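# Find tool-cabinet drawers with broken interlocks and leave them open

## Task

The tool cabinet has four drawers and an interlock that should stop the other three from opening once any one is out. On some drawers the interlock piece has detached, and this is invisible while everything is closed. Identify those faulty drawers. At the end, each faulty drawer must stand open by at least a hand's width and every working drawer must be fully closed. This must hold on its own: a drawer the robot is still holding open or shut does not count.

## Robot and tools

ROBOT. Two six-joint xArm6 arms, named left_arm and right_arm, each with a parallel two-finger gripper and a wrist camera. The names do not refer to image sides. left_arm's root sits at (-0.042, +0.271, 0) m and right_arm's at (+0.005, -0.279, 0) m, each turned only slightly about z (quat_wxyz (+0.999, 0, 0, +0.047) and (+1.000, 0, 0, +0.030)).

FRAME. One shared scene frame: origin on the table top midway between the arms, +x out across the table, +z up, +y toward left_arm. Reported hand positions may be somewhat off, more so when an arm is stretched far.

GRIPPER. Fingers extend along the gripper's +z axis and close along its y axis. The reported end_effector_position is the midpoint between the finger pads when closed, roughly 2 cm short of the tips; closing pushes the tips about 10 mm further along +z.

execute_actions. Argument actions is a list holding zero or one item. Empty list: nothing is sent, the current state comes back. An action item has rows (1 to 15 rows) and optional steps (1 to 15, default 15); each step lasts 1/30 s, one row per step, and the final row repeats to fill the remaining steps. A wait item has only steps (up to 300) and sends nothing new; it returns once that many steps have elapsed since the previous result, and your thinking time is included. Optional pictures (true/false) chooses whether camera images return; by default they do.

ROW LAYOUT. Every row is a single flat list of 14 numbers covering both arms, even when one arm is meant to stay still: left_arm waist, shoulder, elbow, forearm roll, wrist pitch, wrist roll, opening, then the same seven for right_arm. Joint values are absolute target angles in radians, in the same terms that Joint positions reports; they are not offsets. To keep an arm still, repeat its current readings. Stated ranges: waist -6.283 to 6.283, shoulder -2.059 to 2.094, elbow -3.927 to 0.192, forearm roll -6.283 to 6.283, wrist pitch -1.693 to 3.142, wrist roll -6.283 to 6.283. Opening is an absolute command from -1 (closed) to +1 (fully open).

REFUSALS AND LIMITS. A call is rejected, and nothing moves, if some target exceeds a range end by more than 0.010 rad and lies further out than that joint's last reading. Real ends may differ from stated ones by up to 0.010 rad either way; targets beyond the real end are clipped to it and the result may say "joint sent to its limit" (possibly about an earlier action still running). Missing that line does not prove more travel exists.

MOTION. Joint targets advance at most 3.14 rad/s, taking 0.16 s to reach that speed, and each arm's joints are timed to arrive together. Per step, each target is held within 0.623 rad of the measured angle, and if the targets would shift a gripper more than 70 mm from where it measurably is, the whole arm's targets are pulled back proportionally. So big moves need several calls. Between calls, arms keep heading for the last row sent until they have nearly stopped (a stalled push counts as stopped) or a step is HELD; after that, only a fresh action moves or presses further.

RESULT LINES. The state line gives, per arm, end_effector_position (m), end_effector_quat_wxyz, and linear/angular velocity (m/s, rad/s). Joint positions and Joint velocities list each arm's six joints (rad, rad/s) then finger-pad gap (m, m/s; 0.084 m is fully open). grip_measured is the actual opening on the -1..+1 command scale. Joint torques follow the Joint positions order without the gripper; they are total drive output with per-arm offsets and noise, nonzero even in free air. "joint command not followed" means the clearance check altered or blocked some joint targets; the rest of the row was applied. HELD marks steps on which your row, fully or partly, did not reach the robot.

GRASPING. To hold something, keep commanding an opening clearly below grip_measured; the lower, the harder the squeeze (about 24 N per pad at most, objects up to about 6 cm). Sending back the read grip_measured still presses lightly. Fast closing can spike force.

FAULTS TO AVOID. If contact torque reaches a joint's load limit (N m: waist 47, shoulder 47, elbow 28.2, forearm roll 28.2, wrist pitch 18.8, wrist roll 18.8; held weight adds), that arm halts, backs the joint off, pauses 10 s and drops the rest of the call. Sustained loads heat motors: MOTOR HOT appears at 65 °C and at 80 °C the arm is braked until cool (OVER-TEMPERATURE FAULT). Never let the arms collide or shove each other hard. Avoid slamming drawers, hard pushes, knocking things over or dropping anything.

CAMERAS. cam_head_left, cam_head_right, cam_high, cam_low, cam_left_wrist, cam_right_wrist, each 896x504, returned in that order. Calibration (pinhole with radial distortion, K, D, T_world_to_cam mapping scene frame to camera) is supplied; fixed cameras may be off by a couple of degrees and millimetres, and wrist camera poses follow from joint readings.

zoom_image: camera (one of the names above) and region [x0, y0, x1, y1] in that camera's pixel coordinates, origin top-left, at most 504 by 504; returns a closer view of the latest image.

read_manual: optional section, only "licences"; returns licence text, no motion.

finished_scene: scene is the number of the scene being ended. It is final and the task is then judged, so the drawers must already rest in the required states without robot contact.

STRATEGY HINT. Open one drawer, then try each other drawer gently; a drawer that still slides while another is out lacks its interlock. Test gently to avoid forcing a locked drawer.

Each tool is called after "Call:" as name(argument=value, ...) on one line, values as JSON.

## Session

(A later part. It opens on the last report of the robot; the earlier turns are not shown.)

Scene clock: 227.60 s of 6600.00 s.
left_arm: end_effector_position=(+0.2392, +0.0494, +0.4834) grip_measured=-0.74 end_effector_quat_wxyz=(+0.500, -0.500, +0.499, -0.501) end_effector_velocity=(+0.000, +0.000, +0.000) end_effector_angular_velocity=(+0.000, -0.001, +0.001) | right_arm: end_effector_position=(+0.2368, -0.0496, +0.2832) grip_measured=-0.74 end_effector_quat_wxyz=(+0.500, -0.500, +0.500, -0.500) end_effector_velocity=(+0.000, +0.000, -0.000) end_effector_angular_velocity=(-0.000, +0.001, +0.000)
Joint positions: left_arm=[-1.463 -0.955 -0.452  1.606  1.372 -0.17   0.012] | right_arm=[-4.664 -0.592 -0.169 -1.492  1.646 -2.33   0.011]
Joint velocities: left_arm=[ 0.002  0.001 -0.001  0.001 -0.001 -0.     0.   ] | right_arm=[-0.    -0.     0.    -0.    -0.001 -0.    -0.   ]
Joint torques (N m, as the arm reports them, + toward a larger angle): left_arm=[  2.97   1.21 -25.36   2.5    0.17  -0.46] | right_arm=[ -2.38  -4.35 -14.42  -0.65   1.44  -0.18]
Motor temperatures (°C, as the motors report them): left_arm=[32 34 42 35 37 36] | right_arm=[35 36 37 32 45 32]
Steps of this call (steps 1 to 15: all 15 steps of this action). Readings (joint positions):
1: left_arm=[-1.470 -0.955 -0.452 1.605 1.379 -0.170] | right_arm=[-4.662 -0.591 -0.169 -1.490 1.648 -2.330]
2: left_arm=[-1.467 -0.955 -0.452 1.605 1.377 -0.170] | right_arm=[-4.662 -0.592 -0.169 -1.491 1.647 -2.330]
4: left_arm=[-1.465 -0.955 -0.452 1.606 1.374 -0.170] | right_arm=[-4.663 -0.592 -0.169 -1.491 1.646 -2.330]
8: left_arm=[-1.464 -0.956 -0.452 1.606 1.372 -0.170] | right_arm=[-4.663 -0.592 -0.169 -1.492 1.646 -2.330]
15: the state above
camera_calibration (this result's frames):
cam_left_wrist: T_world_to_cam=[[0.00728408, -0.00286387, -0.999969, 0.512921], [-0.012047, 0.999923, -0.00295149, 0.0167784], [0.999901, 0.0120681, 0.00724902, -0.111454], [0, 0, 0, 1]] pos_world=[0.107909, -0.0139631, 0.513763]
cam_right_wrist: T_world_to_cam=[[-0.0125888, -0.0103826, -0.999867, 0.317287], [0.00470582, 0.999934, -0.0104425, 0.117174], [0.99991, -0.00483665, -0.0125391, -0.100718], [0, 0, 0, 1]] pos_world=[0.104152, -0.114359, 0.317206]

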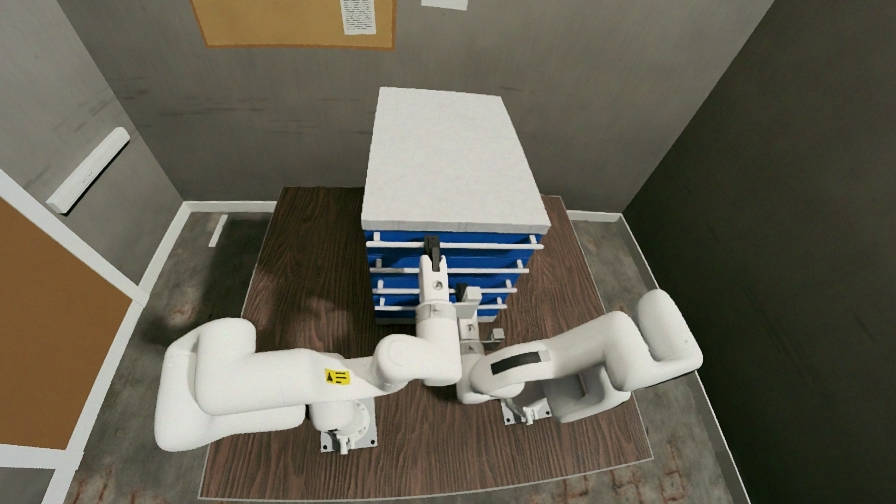

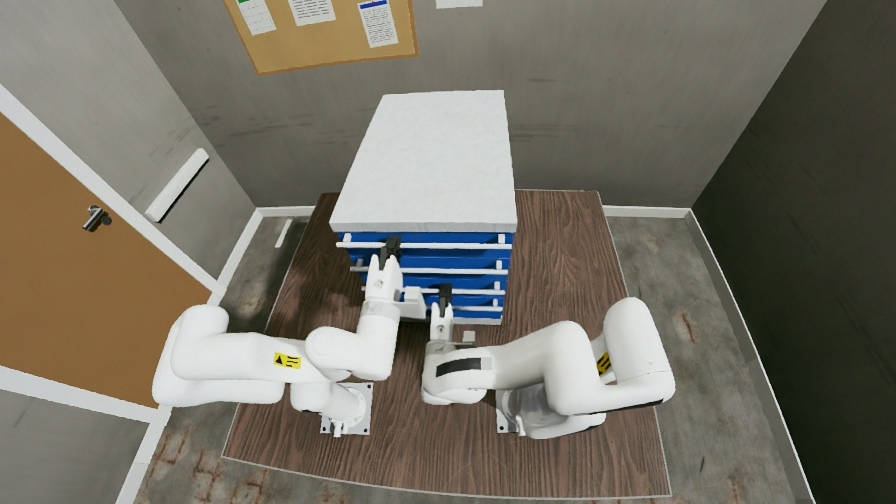

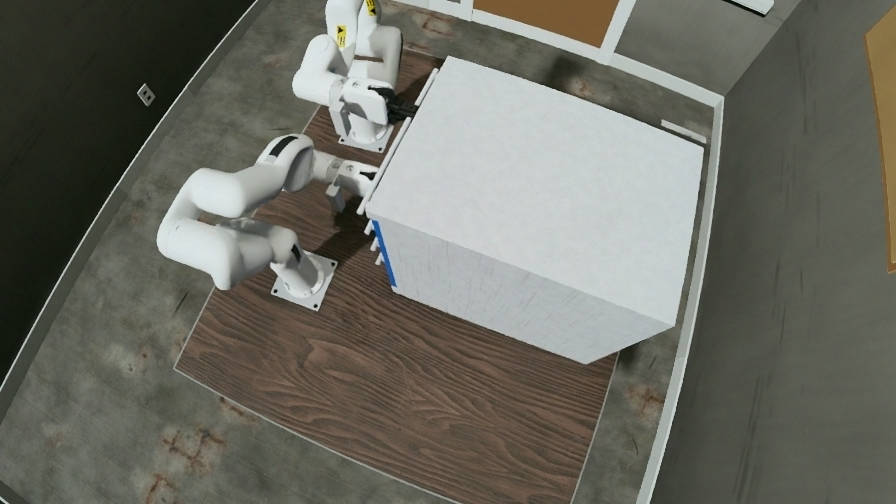

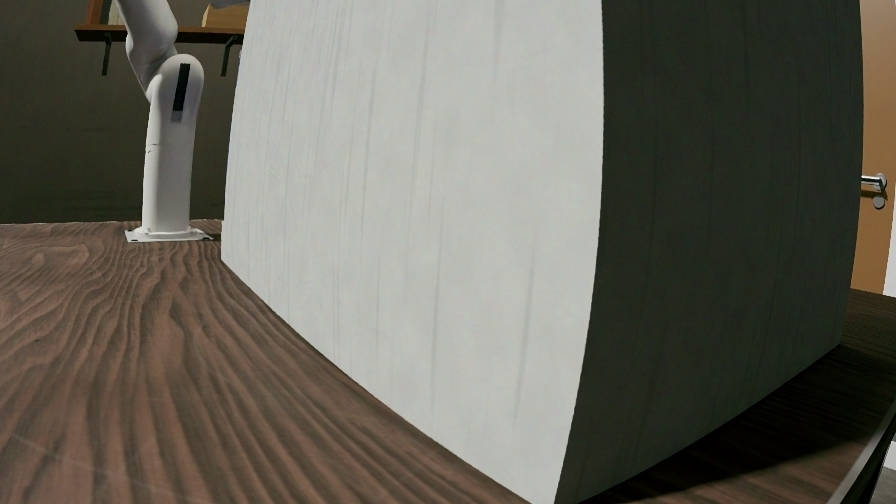

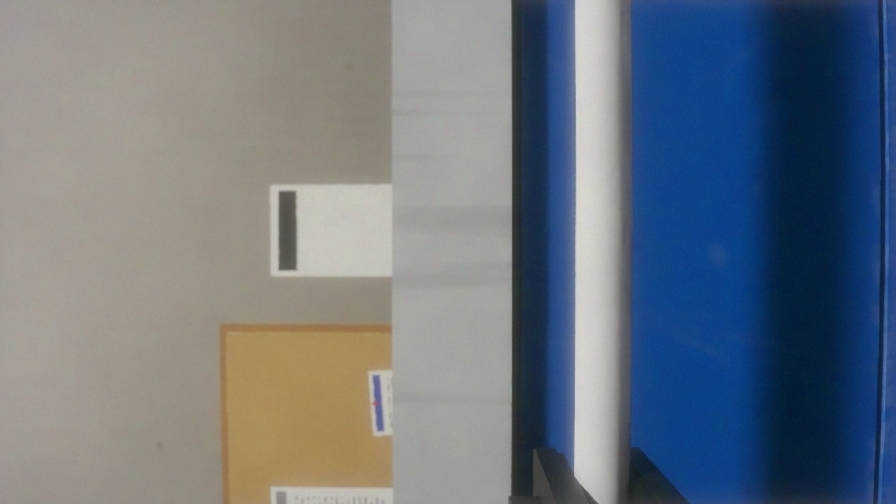

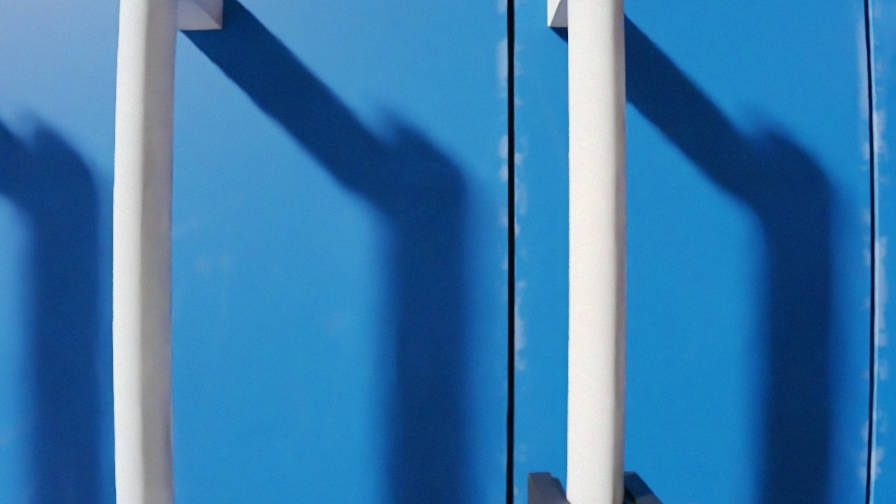

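Call:
execute_actions(actions=[{"rows": [[-1.468,-0.9555,-0.452,1.605,1.377,-0.170,-1, -4.6132,-0.583,-0.1754,-1.4544,1.681,-2.3227,-1],[-1.468,-0.9555,-0.452,1.605,1.377,-0.170,-1, -4.6132,-0.583,-0.1754,-1.4544,1.681,-2.3227,-1],[-1.468,-0.9555,-0.452,1.605,1.377,-0.170,-1, -4.6132,-0.583,-0.1754,-1.4544,1.681,-2.3227,-1],[-1.468,-0.9555,-0.452,1.605,1.377,-0.170,-1, -4.5481,-0.569,-0.1859,-1.4053,1.7252,-2.3118,-1],[-1.468,-0.9555,-0.452,1.605,1.377,-0.170,-1, -4.5481,-0.569,-0.1859,-1.4053,1.7252,-2.3118,-1],[-1.468,-0.9555,-0.452,1.605,1.377,-0.170,-1, -4.5481,-0.569,-0.1859,-1.4053,1.7252,-2.3118,-1],[-1.468,-0.9555,-0.452,1.605,1.377,-0.170,-1, -4.486,-0.5526,-0.1983,-1.3579,1.7664,-2.300,-1],[-1.468,-0.9555,-0.452,1.605,1.377,-0.170,-1, -4.486,-0.5526,-0.1983,-1.3579,1.7664,-2.300,-1],[-1.468,-0.9555,-0.452,1.605,1.377,-0.170,-1, -4.486,-0.5526,-0.1983,-1.3579,1.7664,-2.300,-1],[-1.468,-0.9555,-0.452,1.605,1.377,-0.170,-1, -4.427,-0.534,-0.2131,-1.3117,1.8046,-2.287,-1],[-1.468,-0.9555,-0.452,1.605,1.377,-0.170,-1, -4.427,-0.534,-0.2131,-1.3117,1.8046,-2.287,-1],[-1.468,-0.9555,-0.452,1.605,1.377,-0.170,-1, -4.427,-0.534,-0.2131,-1.3117,1.8046,-2.287,-1],[-1.468,-0.9555,-0.452,1.605,1.377,-0.170,-1, -4.371,-0.513,-0.230,-1.267,1.840,-2.273,-1]], "steps": 15}], pictures=false)

Call:
execute_actions(actions=[{"rows": [[-1.468,-0.9555,-0.452,1.605,1.377,-0.170,-1, -4.3181,-0.4897,-0.2491,-1.2237,1.8724,-2.258,-1],[-1.468,-0.9555,-0.452,1.605,1.377,-0.170,-1, -4.3181,-0.4897,-0.2491,-1.2237,1.8724,-2.258,-1],[-1.468,-0.9555,-0.452,1.605,1.377,-0.170,-1, -4.3181,-0.4897,-0.2491,-1.2237,1.8724,-2.258,-1],[-1.468,-0.9555,-0.452,1.605,1.377,-0.170,-1, -4.2682,-0.4642,-0.2703,-1.1819,1.902,-2.2418,-1],[-1.468,-0.9555,-0.452,1.605,1.377,-0.170,-1, -4.2682,-0.4642,-0.2703,-1.1819,1.902,-2.2418,-1],[-1.468,-0.9555,-0.452,1.605,1.377,-0.170,-1, -4.2682,-0.4642,-0.2703,-1.1819,1.902,-2.2418,-1],[-1.468,-0.9555,-0.452,1.605,1.377,-0.170,-1, -4.2215,-0.4362,-0.2937,-1.1415,1.9286,-2.2246,-1],[-1.468,-0.9555,-0.452,1.605,1.377,-0.170,-1, -4.2215,-0.4362,-0.2937,-1.1415,1.9286,-2.2246,-1],[-1.468,-0.9555,-0.452,1.605,1.377,-0.170,-1, -4.2215,-0.4362,-0.2937,-1.1415,1.9286,-2.2246,-1],[-1.468,-0.9555,-0.452,1.605,1.377,-0.170,-1, -4.1776,-0.406,-0.3192,-1.1026,1.9522,-2.2063,-1],[-1.468,-0.9555,-0.452,1.605,1.377,-0.170,-1, -4.1776,-0.406,-0.3192,-1.1026,1.9522,-2.2063,-1],[-1.468,-0.9555,-0.452,1.605,1.377,-0.170,-1, -4.1776,-0.406,-0.3192,-1.1026,1.9522,-2.2063,-1],[-1.468,-0.9555,-0.452,1.605,1.377,-0.170,-1, -4.137,-0.3735,-0.347,-1.065,1.973,-2.187,-1],[-1.468,-0.9555,-0.452,1.605,1.377,-0.170,-1, -4.137,-0.3735,-0.347,-1.065,1.973,-2.187,-1],[-1.468,-0.9555,-0.452,1.605,1.377,-0.170,-1, -4.1178,-0.3563,-0.3617,-1.0468,1.9823,-2.1769,-1]], "steps": 15}], pictures=false)

Call:
execute_actions(actions=[{"rows": [[-1.468,-0.9555,-0.452,1.605,1.377,-0.170,-1, -4.1178,-0.3563,-0.3617,-1.0468,1.9823,-2.1769,-1],[-1.468,-0.9555,-0.452,1.605,1.377,-0.170,-1, -4.1178,-0.3563,-0.3617,-1.0468,1.9823,-2.1769,-1],[-1.468,-0.9555,-0.452,1.605,1.377,-0.170,-1, -4.1178,-0.3563,-0.3617,-1.0468,1.9823,-2.1769,-1],[-1.468,-0.9555,-0.452,1.605,1.377,-0.170,-1, -4.1178,-0.3563,-0.3617,-1.0468,1.9823,-2.1769,-1],[-1.468,-0.9555,-0.452,1.605,1.377,-0.170,-1, -4.1178,-0.3563,-0.3617,-1.0468,1.9823,-2.1769,-1],[-1.482,-0.957,-0.451,1.6025,1.391,-0.169,-1, -4.1178,-0.3563,-0.3617,-1.0468,1.9823,-2.1769,-1],[-1.482,-0.957,-0.451,1.6025,1.391,-0.169,-1, -4.1178,-0.3563,-0.3617,-1.0468,1.9823,-2.1769,-1],[-1.482,-0.957,-0.451,1.6025,1.391,-0.169,-1, -4.1178,-0.3563,-0.3617,-1.0468,1.9823,-2.1769,-1],[-1.496,-0.958,-0.450,1.600,1.405,-0.168,-1, -4.1178,-0.3563,-0.3617,-1.0468,1.9823,-2.1769,-1]], "steps": 15}])

Scene clock: 240.37 s of 6600.00 s.
left_arm: end_effector_position=(+0.2388, +0.0496, +0.4834) grip_measured=-0.74 end_effector_quat_wxyz=(+0.500, -0.500, +0.499, -0.501) end_effector_velocity=(-0.000, +0.000, -0.001) end_effector_angular_velocity=(+0.000, +0.001, +0.000) | right_arm: end_effector_position=(+0.1901, -0.0497, +0.2832) grip_measured=-0.74 end_effector_quat_wxyz=(+0.500, -0.499, +0.501, -0.501) end_effector_velocity=(-0.123, +0.000, -0.000) end_effector_angular_velocity=(-0.013, +0.004, +0.011)
Joint positions: left_arm=[-1.467 -0.955 -0.452  1.605  1.377 -0.17   0.012] | right_arm=[-4.42  -0.53  -0.216 -1.305  1.809 -2.285  0.011]
Joint velocities: left_arm=[-0.001 -0.002  0.002 -0.001  0.001  0.    -0.   ] | right_arm=[ 0.589  0.207 -0.165  0.462  0.365  0.135 -0.   ]
Joint torques (N m, as the arm reports them, + toward a larger angle): left_arm=[  0.92  -2.15 -25.27   2.23   1.05  -0.43] | right_arm=[ -4.11  -5.55 -15.12  -1.91   1.44  -0.2 ]
Motor temperatures (°C, as the motors report them): left_arm=[32 34 43 35 37 36] | right_arm=[35 35 38 32 44 32]
Steps of this call (steps 1 to 15: the robot went on to your last target; steps 16 to 90: nothing new was sent; then 9.27 s passed at rest; steps 91 to 105: all 15 steps of this action). Readings (joint positions):
91: left_arm=[-1.463 -0.955 -0.452 1.606 1.372 -0.170] | right_arm=[-4.663 -0.592 -0.169 -1.492 1.647 -2.330]
92: left_arm=[-1.464 -0.955 -0.452 1.606 1.373 -0.170] | right_arm=[-4.657 -0.590 -0.170 -1.486 1.651 -2.329]
94: left_arm=[-1.465 -0.955 -0.452 1.605 1.375 -0.170] | right_arm=[-4.633 -0.586 -0.173 -1.469 1.668 -2.325]
98: left_arm=[-1.467 -0.955 -0.452 1.605 1.377 -0.170] | right_arm=[-4.561 -0.571 -0.184 -1.414 1.718 -2.314]
105: the state above

Scene clock: 240.87 s of 6600.00 s.
left_arm: end_effector_position=(+0.2387, +0.0496, +0.4834) grip_measured=-0.74 end_effector_quat_wxyz=(+0.500, -0.500, +0.499, -0.501) end_effector_velocity=(-0.000, -0.001, -0.001) end_effector_angular_velocity=(+0.001, +0.001, -0.002) | right_arm: end_effector_position=(+0.1297, -0.0498, +0.2833) grip_measured=-0.74 end_effector_quat_wxyz=(+0.499, -0.500, +0.500, -0.501) end_effector_velocity=(-0.133, +0.002, -0.001) end_effector_angular_velocity=(+0.007, +0.000, -0.006)
Joint positions: left_arm=[-1.468 -0.955 -0.452  1.605  1.377 -0.17   0.012] | right_arm=[-4.171 -0.399 -0.324 -1.096  1.956 -2.202  0.012]
Joint velocities: left_arm=[-0.001  0.001  0.    -0.    -0.001 -0.     0.   ] | right_arm=[ 0.453  0.344 -0.296  0.417  0.248  0.203 -0.   ]
Joint torques (N m, as the arm reports them, + toward a larger angle): left_arm=[ -0.57  -2.74 -25.6    2.04   0.6   -0.52] | right_arm=[ -0.78  -6.17 -15.17  -1.81   1.34  -0.32]
Motor temperatures (°C, as the motors report them): left_arm=[32 34 43 35 37 36] | right_arm=[35 35 38 32 44 32]
Steps of this call (steps 1 to 15: all 15 steps of this action). Readings (joint positions):
1: left_arm=[-1.467 -0.955 -0.452 1.605 1.377 -0.170] | right_arm=[-4.402 -0.524 -0.221 -1.291 1.820 -2.280]
2: left_arm=[-1.467 -0.955 -0.452 1.605 1.377 -0.170] | right_arm=[-4.384 -0.517 -0.227 -1.276 1.832 -2.276]
4: left_arm=[-1.467 -0.955 -0.452 1.605 1.377 -0.170] | right_arm=[-4.347 -0.502 -0.239 -1.247 1.854 -2.266]
8: left_arm=[-1.468 -0.955 -0.452 1.605 1.377 -0.170] | right_arm=[-4.279 -0.468 -0.266 -1.190 1.895 -2.244]
15: the state above

Scene clock: 241.37 s of 6600.00 s.
left_arm: end_effector_position=(+0.2348, +0.0496, +0.4834) grip_measured=-0.74 end_effector_quat_wxyz=(+0.500, -0.501, +0.499, -0.501) end_effector_velocity=(-0.003, +0.000, -0.000) end_effector_angular_velocity=(+0.001, +0.000, -0.000) | right_arm: end_effector_position=(+0.1135, -0.0496, +0.2830) grip_measured=-0.74 end_effector_quat_wxyz=(+0.500, -0.500, +0.500, -0.501) end_effector_velocity=(-0.001, +0.001, -0.000) end_effector_angular_velocity=(+0.001, +0.002, +0.003)
Joint positions: left_arm=[-1.494 -0.958 -0.45   1.6    1.404 -0.168  0.012] | right_arm=[-4.118 -0.357 -0.361 -1.047  1.984 -2.177  0.011]
Joint velocities: left_arm=[-0.023 -0.003  0.003 -0.004  0.022  0.002  0.   ] | right_arm=[ 0.003  0.002 -0.002  0.001 -0.001  0.001 -0.   ]
Joint torques (N m, as the arm reports them, + toward a larger angle): left_arm=[ -3.38  -2.96 -25.17   2.1    0.13  -0.51] | right_arm=[  0.94  -6.69 -15.7   -2.4   -1.48  -0.23]
Motor temperatures (°C, as the motors report them): left_arm=[32 34 43 35 37 36] | right_arm=[35 35 38 32 44 32]
Steps of this call (steps 1 to 15: all 15 steps of this action). Readings (joint positions):
1: left_arm=[-1.468 -0.955 -0.452 1.605 1.377 -0.170] | right_arm=[-4.157 -0.388 -0.334 -1.082 1.964 -2.195]
2: left_arm=[-1.468 -0.955 -0.452 1.605 1.377 -0.170] | right_arm=[-4.143 -0.377 -0.344 -1.070 1.971 -2.189]
4: left_arm=[-1.468 -0.955 -0.452 1.605 1.377 -0.170] | right_arm=[-4.127 -0.364 -0.355 -1.055 1.980 -2.182]
8: left_arm=[-1.474 -0.956 -0.452 1.604 1.383 -0.170] | right_arm=[-4.120 -0.358 -0.360 -1.048 1.984 -2.178]
15: the state above
camera_calibration (this result's frames):
cam_left_wrist: T_world_to_cam=[[0.00738288, -0.00290291, -0.999969, 0.512902], [-0.0139674, 0.999898, -0.00300583, 0.0170509], [0.999875, 0.0139891, 0.00734158, -0.10716], [0, 0, 0, 1]] pos_world=[0.103598, -0.0140612, 0.513724]
cam_right_wrist: T_world_to_cam=[[-0.0120202, -0.00912155, -0.999886, 0.31561], [0.00558187, 0.999942, -0.00918916, 0.117267], [0.999912, -0.00569169, -0.0119686, 0.0223258], [0, 0, 0, 1]] pos_world=[-0.0191848, -0.114254, 0.316918]

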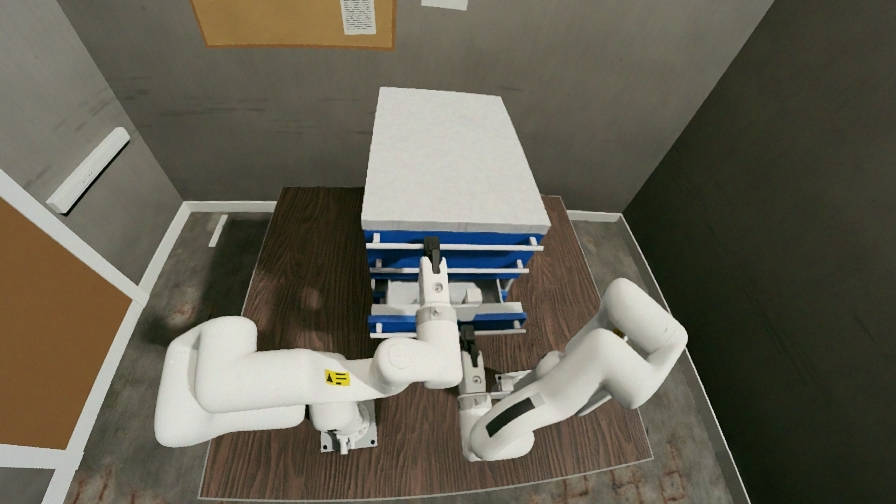

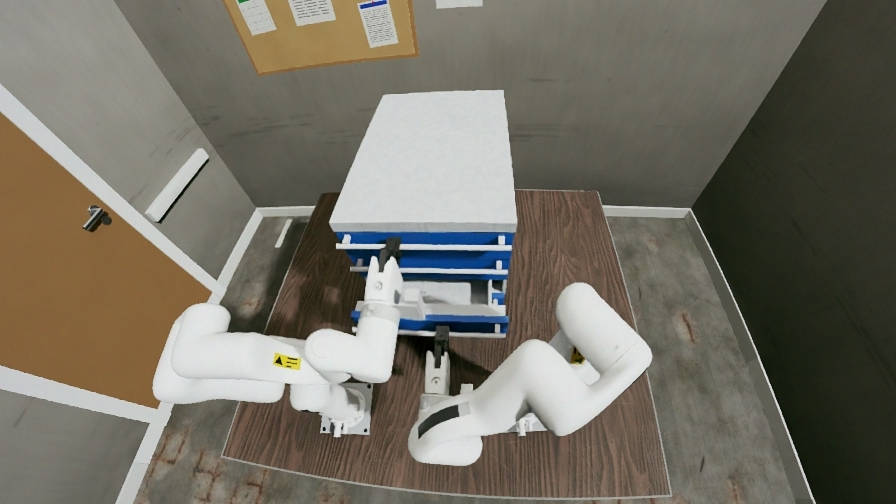

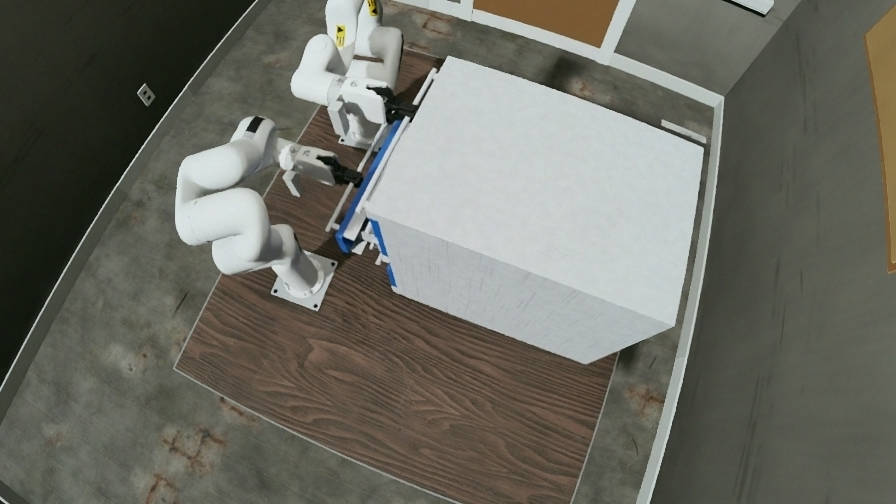

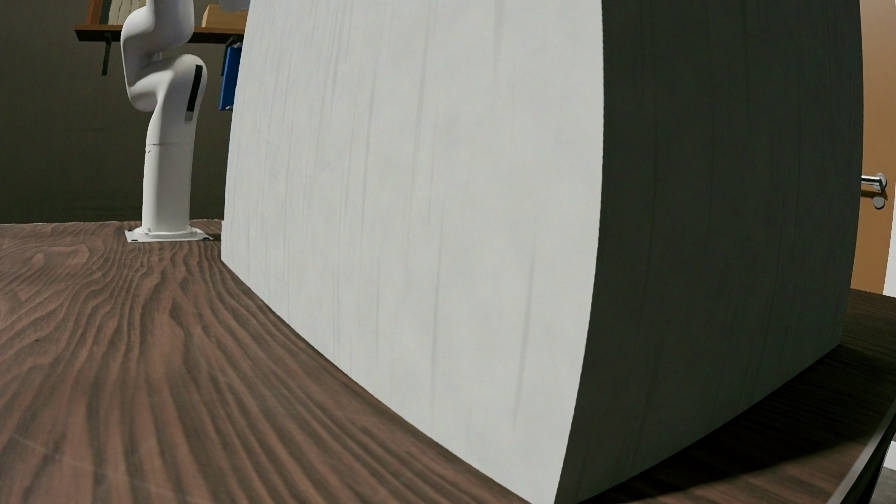

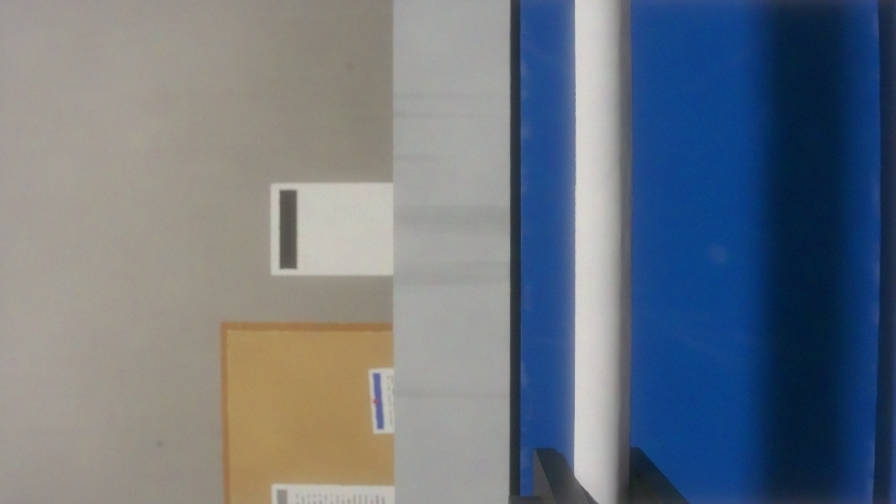

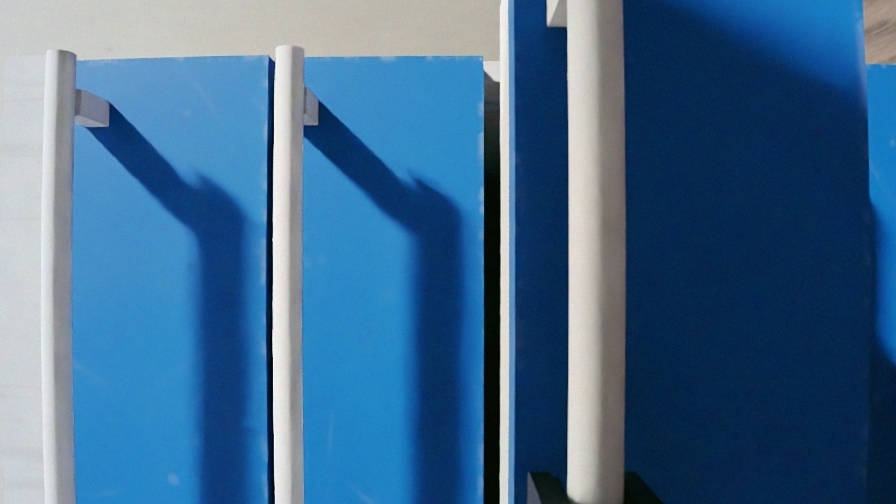

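Call:
execute_actions(actions=[])

Scene clock: 252.43 s of 6600.00 s.
left_arm: end_effector_position=(+0.2344, +0.0493, +0.4833) grip_measured=-0.74 end_effector_quat_wxyz=(+0.500, -0.500, +0.499, -0.501) end_effector_velocity=(+0.000, -0.000, -0.000) end_effector_angular_velocity=(+0.001, +0.000, +0.000) | right_arm: end_effector_position=(+0.1132, -0.0493, +0.2829) grip_measured=-0.74 end_effector_quat_wxyz=(+0.500, -0.500, +0.500, -0.500) end_effector_velocity=(-0.000, +0.000, +0.000) end_effector_angular_velocity=(+0.000, -0.000, +0.000)
Joint positions: left_arm=[-1.496 -0.958 -0.45   1.6    1.405 -0.168  0.011] | right_arm=[-4.118 -0.356 -0.362 -1.047  1.983 -2.177  0.011]
Joint velocities: left_arm=[ 0.     0.002 -0.     0.     0.    -0.    -0.   ] | right_arm=[ 0. -0. -0. -0.  0. -0. -0.]
Joint torques (N m, as the arm reports them, + toward a larger angle): left_arm=[ -5.28  -1.51 -24.25   1.85  -1.1   -0.34] | right_arm=[  1.9   -5.58 -16.56  -3.28  -3.99  -0.14]
Motor temperatures (°C, as the motors report them): left_arm=[32 34 43 35 36 36] | right_arm=[35 35 39 33 44 32]
Steps of this call (steps 1 to 15: the robot went on to your last target; steps 16 to 90: nothing new was sent; then 8.07 s passed at rest). Readings (joint positions):
1: left_arm=[-1.495 -0.958 -0.450 1.600 1.404 -0.168] | right_arm=[-4.118 -0.357 -0.361 -1.047 1.984 -2.177]
2: left_arm=[-1.495 -0.958 -0.450 1.600 1.405 -0.168] | right_arm=[-4.118 -0.357 -0.361 -1.047 1.984 -2.177]
4: left_arm=[-1.495 -0.958 -0.450 1.600 1.405 -0.168] | right_arm=[-4.118 -0.357 -0.361 -1.047 1.984 -2.177]
8: left_arm=[-1.496 -0.958 -0.450 1.600 1.405 -0.168] | right_arm=[-4.118 -0.357 -0.361 -1.047 1.984 -2.177]
90: the state above
All arms were judged still, so your last target was given up. Only a new action makes them travel on or press farther. Fingers that are still opening or closing keep moving.
camera_calibration (this result's frames):
cam_left_wrist: T_world_to_cam=[[0.00725455, -0.00274752, -0.99997, 0.512831], [-0.0131999, 0.999909, -0.00284312, 0.0170063], [0.999887, 0.0132201, 0.00721762, -0.106714], [0, 0, 0, 1]] pos_world=[0.103206, -0.0141849, 0.513634]
cam_right_wrist: T_world_to_cam=[[-0.0126254, -0.00909903, -0.999879, 0.315528], [0.00446321, 0.999948, -0.00915601, 0.117094], [0.99991, -0.00457827, -0.0125841, 0.022849], [0, 0, 0, 1]] pos_world=[-0.0193859, -0.114113, 0.316849]

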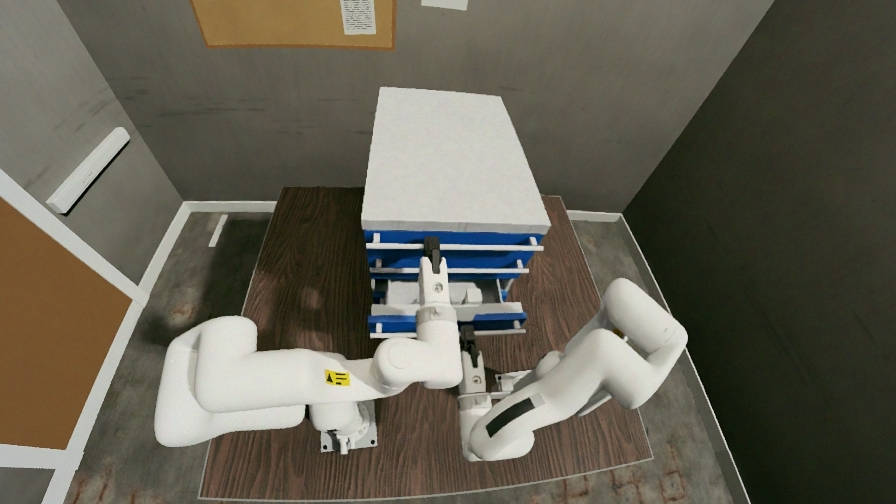

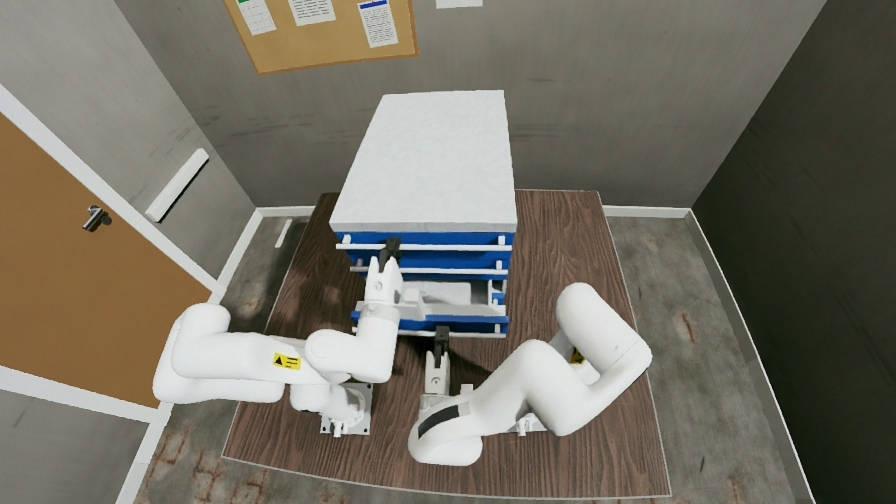

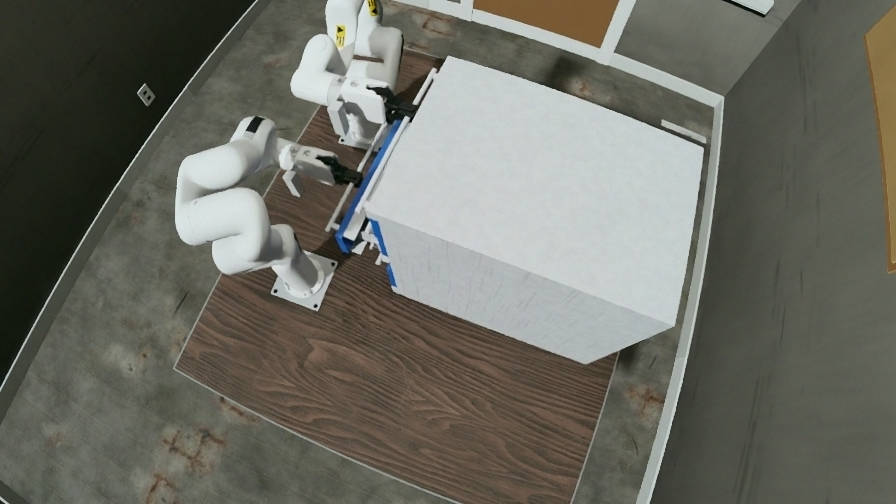

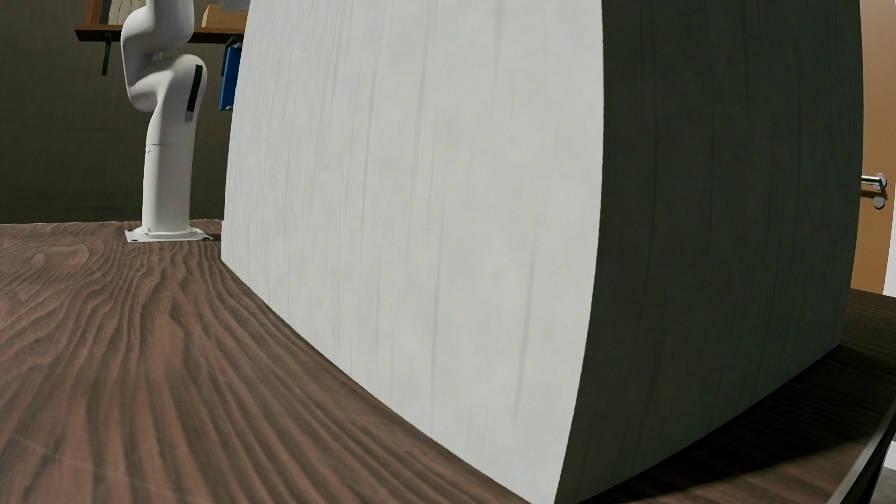

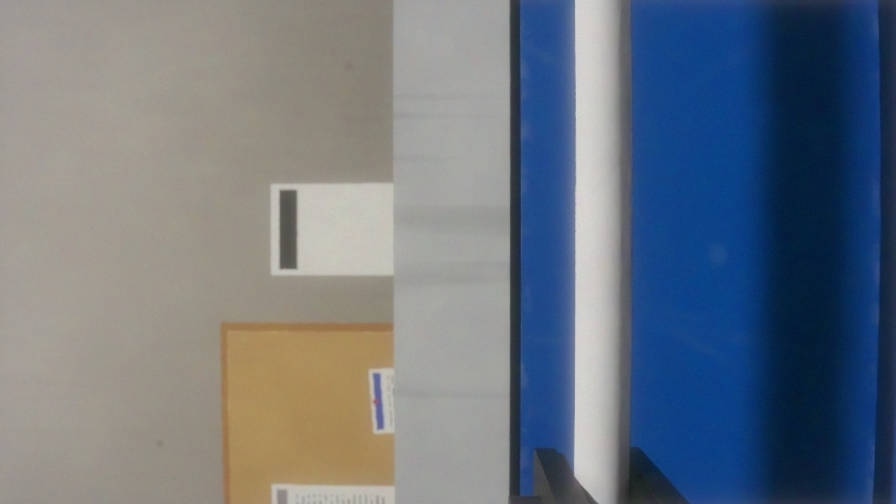

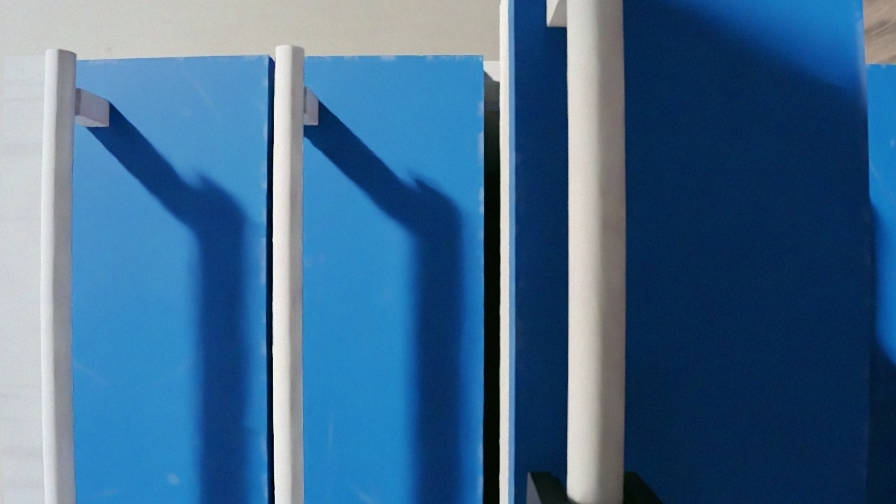

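Call:
execute_actions(actions=[{"rows": [[-1.513,-0.9595,-0.449,1.597,1.4215,-0.167,-1,-4.1178,-0.3563,-0.3617,-1.0468,1.9823,-2.1769,-1]], "steps": 10}])

Scene clock: 253.67 s of 6600.00 s.
left_arm: end_effector_position=(+0.2319, +0.0492, +0.4833) grip_measured=-0.74 end_effector_quat_wxyz=(+0.500, -0.500, +0.499, -0.501) end_effector_velocity=(-0.001, -0.000, -0.000) end_effector_angular_velocity=(+0.001, -0.000, -0.000) | right_arm: end_effector_position=(+0.1132, -0.0493, +0.2829) grip_measured=-0.74 end_effector_quat_wxyz=(+0.500, -0.500, +0.500, -0.500) end_effector_velocity=(-0.000, +0.000, +0.000) end_effector_angular_velocity=(-0.000, +0.000, +0.001)
Joint positions: left_arm=[-1.513 -0.96  -0.449  1.597  1.421 -0.167  0.012] | right_arm=[-4.118 -0.356 -0.362 -1.047  1.983 -2.177  0.011]
Joint velocities: left_arm=[-0.004  0.001  0.     0.     0.004 -0.    -0.   ] | right_arm=[ 0.    -0.    -0.    -0.    -0.    -0.001 -0.   ]
Joint torques (N m, as the arm reports them, + toward a larger angle): left_arm=[ -5.27  -0.8  -24.06   2.    -1.38  -0.45] | right_arm=[  2.05  -6.2  -16.76  -3.19  -3.98  -0.17]
Motor temperatures (°C, as the motors report them): left_arm=[32 34 43 35 36 36] | right_arm=[35 35 39 33 44 32]
Steps of this call (steps 1 to 27: nothing new was sent; steps 28 to 37: all 10 steps of this action). Readings (joint positions):
28: left_arm=[-1.496 -0.958 -0.450 1.600 1.406 -0.168] | right_arm=[-4.118 -0.356 -0.362 -1.047 1.983 -2.177]
29: left_arm=[-1.499 -0.958 -0.450 1.599 1.409 -0.168] | right_arm=[-4.118 -0.356 -0.362 -1.047 1.983 -2.177]
31: left_arm=[-1.507 -0.959 -0.449 1.598 1.416 -0.167] | right_arm=[-4.118 -0.356 -0.362 -1.047 1.983 -2.177]
35: left_arm=[-1.512 -0.960 -0.449 1.597 1.421 -0.167] | right_arm=[-4.118 -0.356 -0.362 -1.047 1.983 -2.177]
37: the state above
camera_calibration (this result's frames):
cam_left_wrist: T_world_to_cam=[[0.00715328, -0.00290412, -0.99997, 0.512848], [-0.0130981, 0.99991, -0.00299764, 0.0171158], [0.999889, 0.0131192, 0.00711459, -0.104151], [0, 0, 0, 1]] pos_world=[0.100695, -0.0142585, 0.513625]
cam_right_wrist: T_world_to_cam=[[-0.0126279, -0.00908424, -0.999879, 0.315532], [0.00445155, 0.999948, -0.00914109, 0.117086], [0.99991, -0.00456645, -0.0125868, 0.0228529], [0, 0, 0, 1]] pos_world=[-0.0193876, -0.11411, 0.316852]

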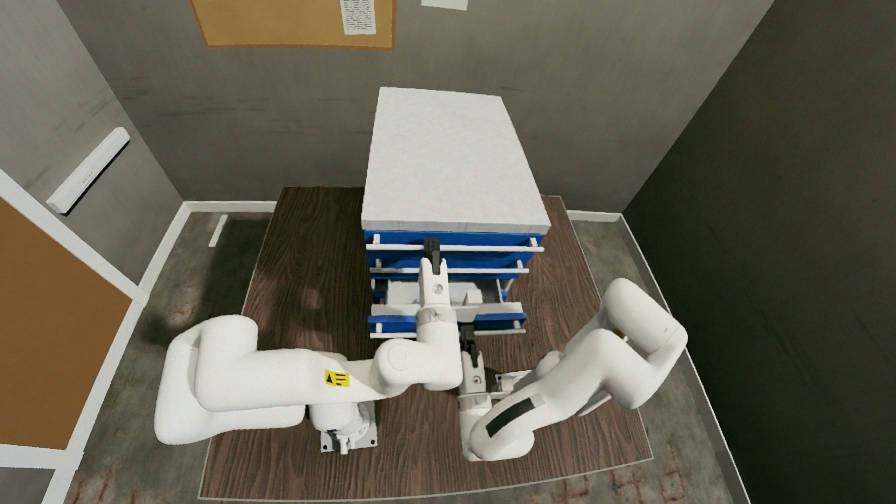

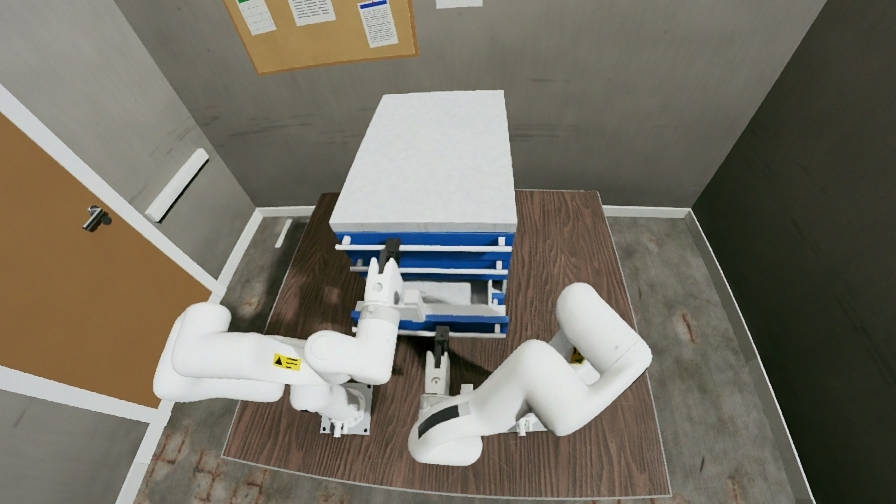

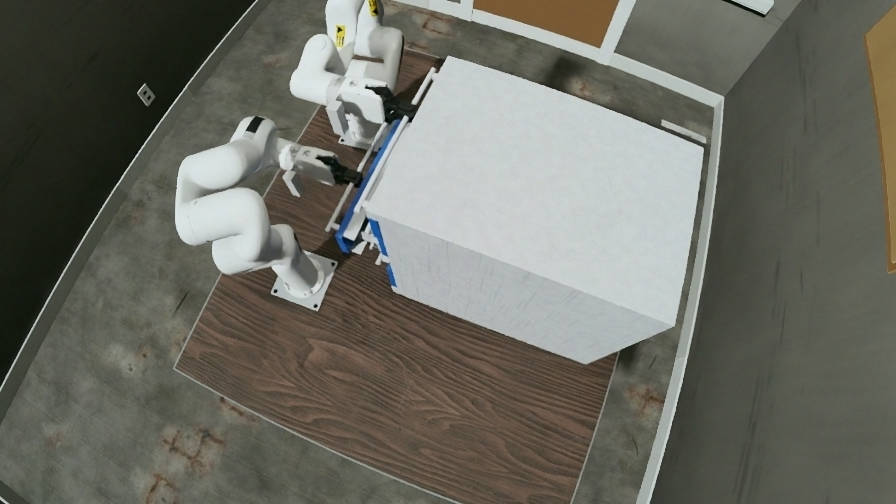

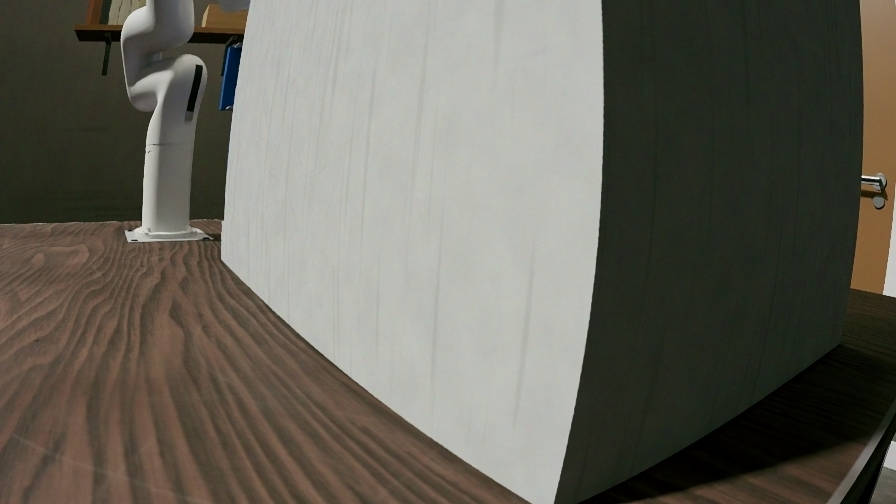

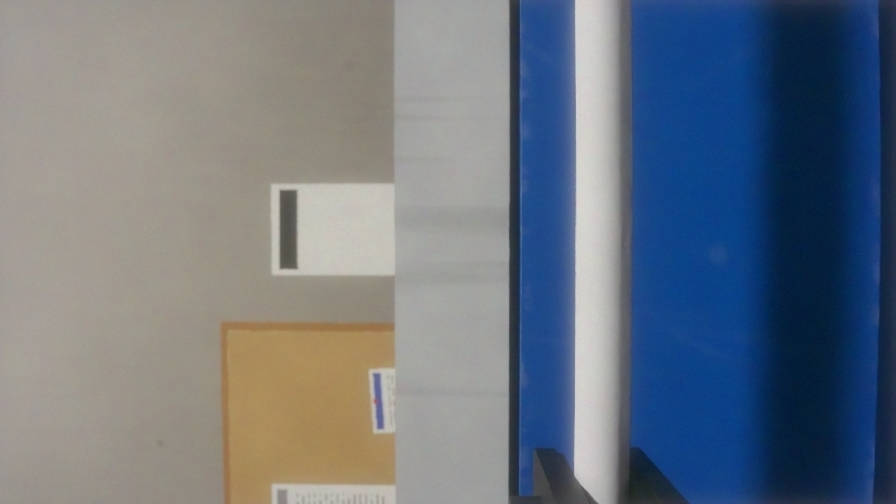

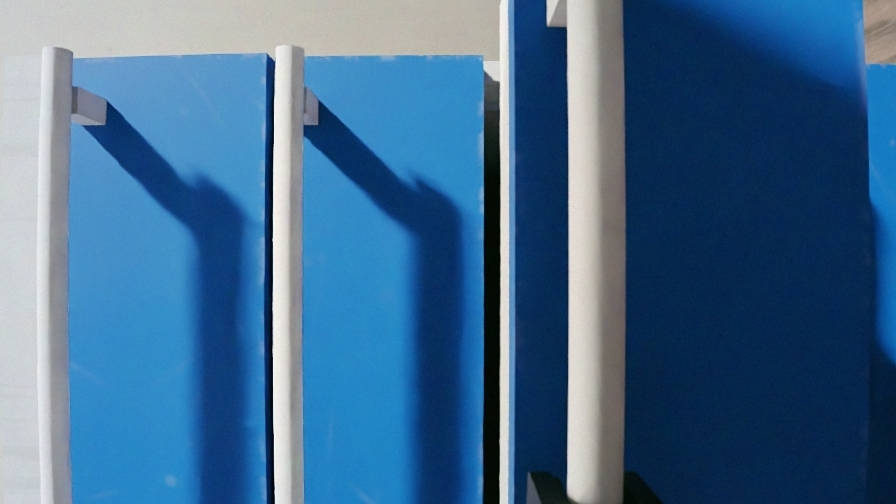

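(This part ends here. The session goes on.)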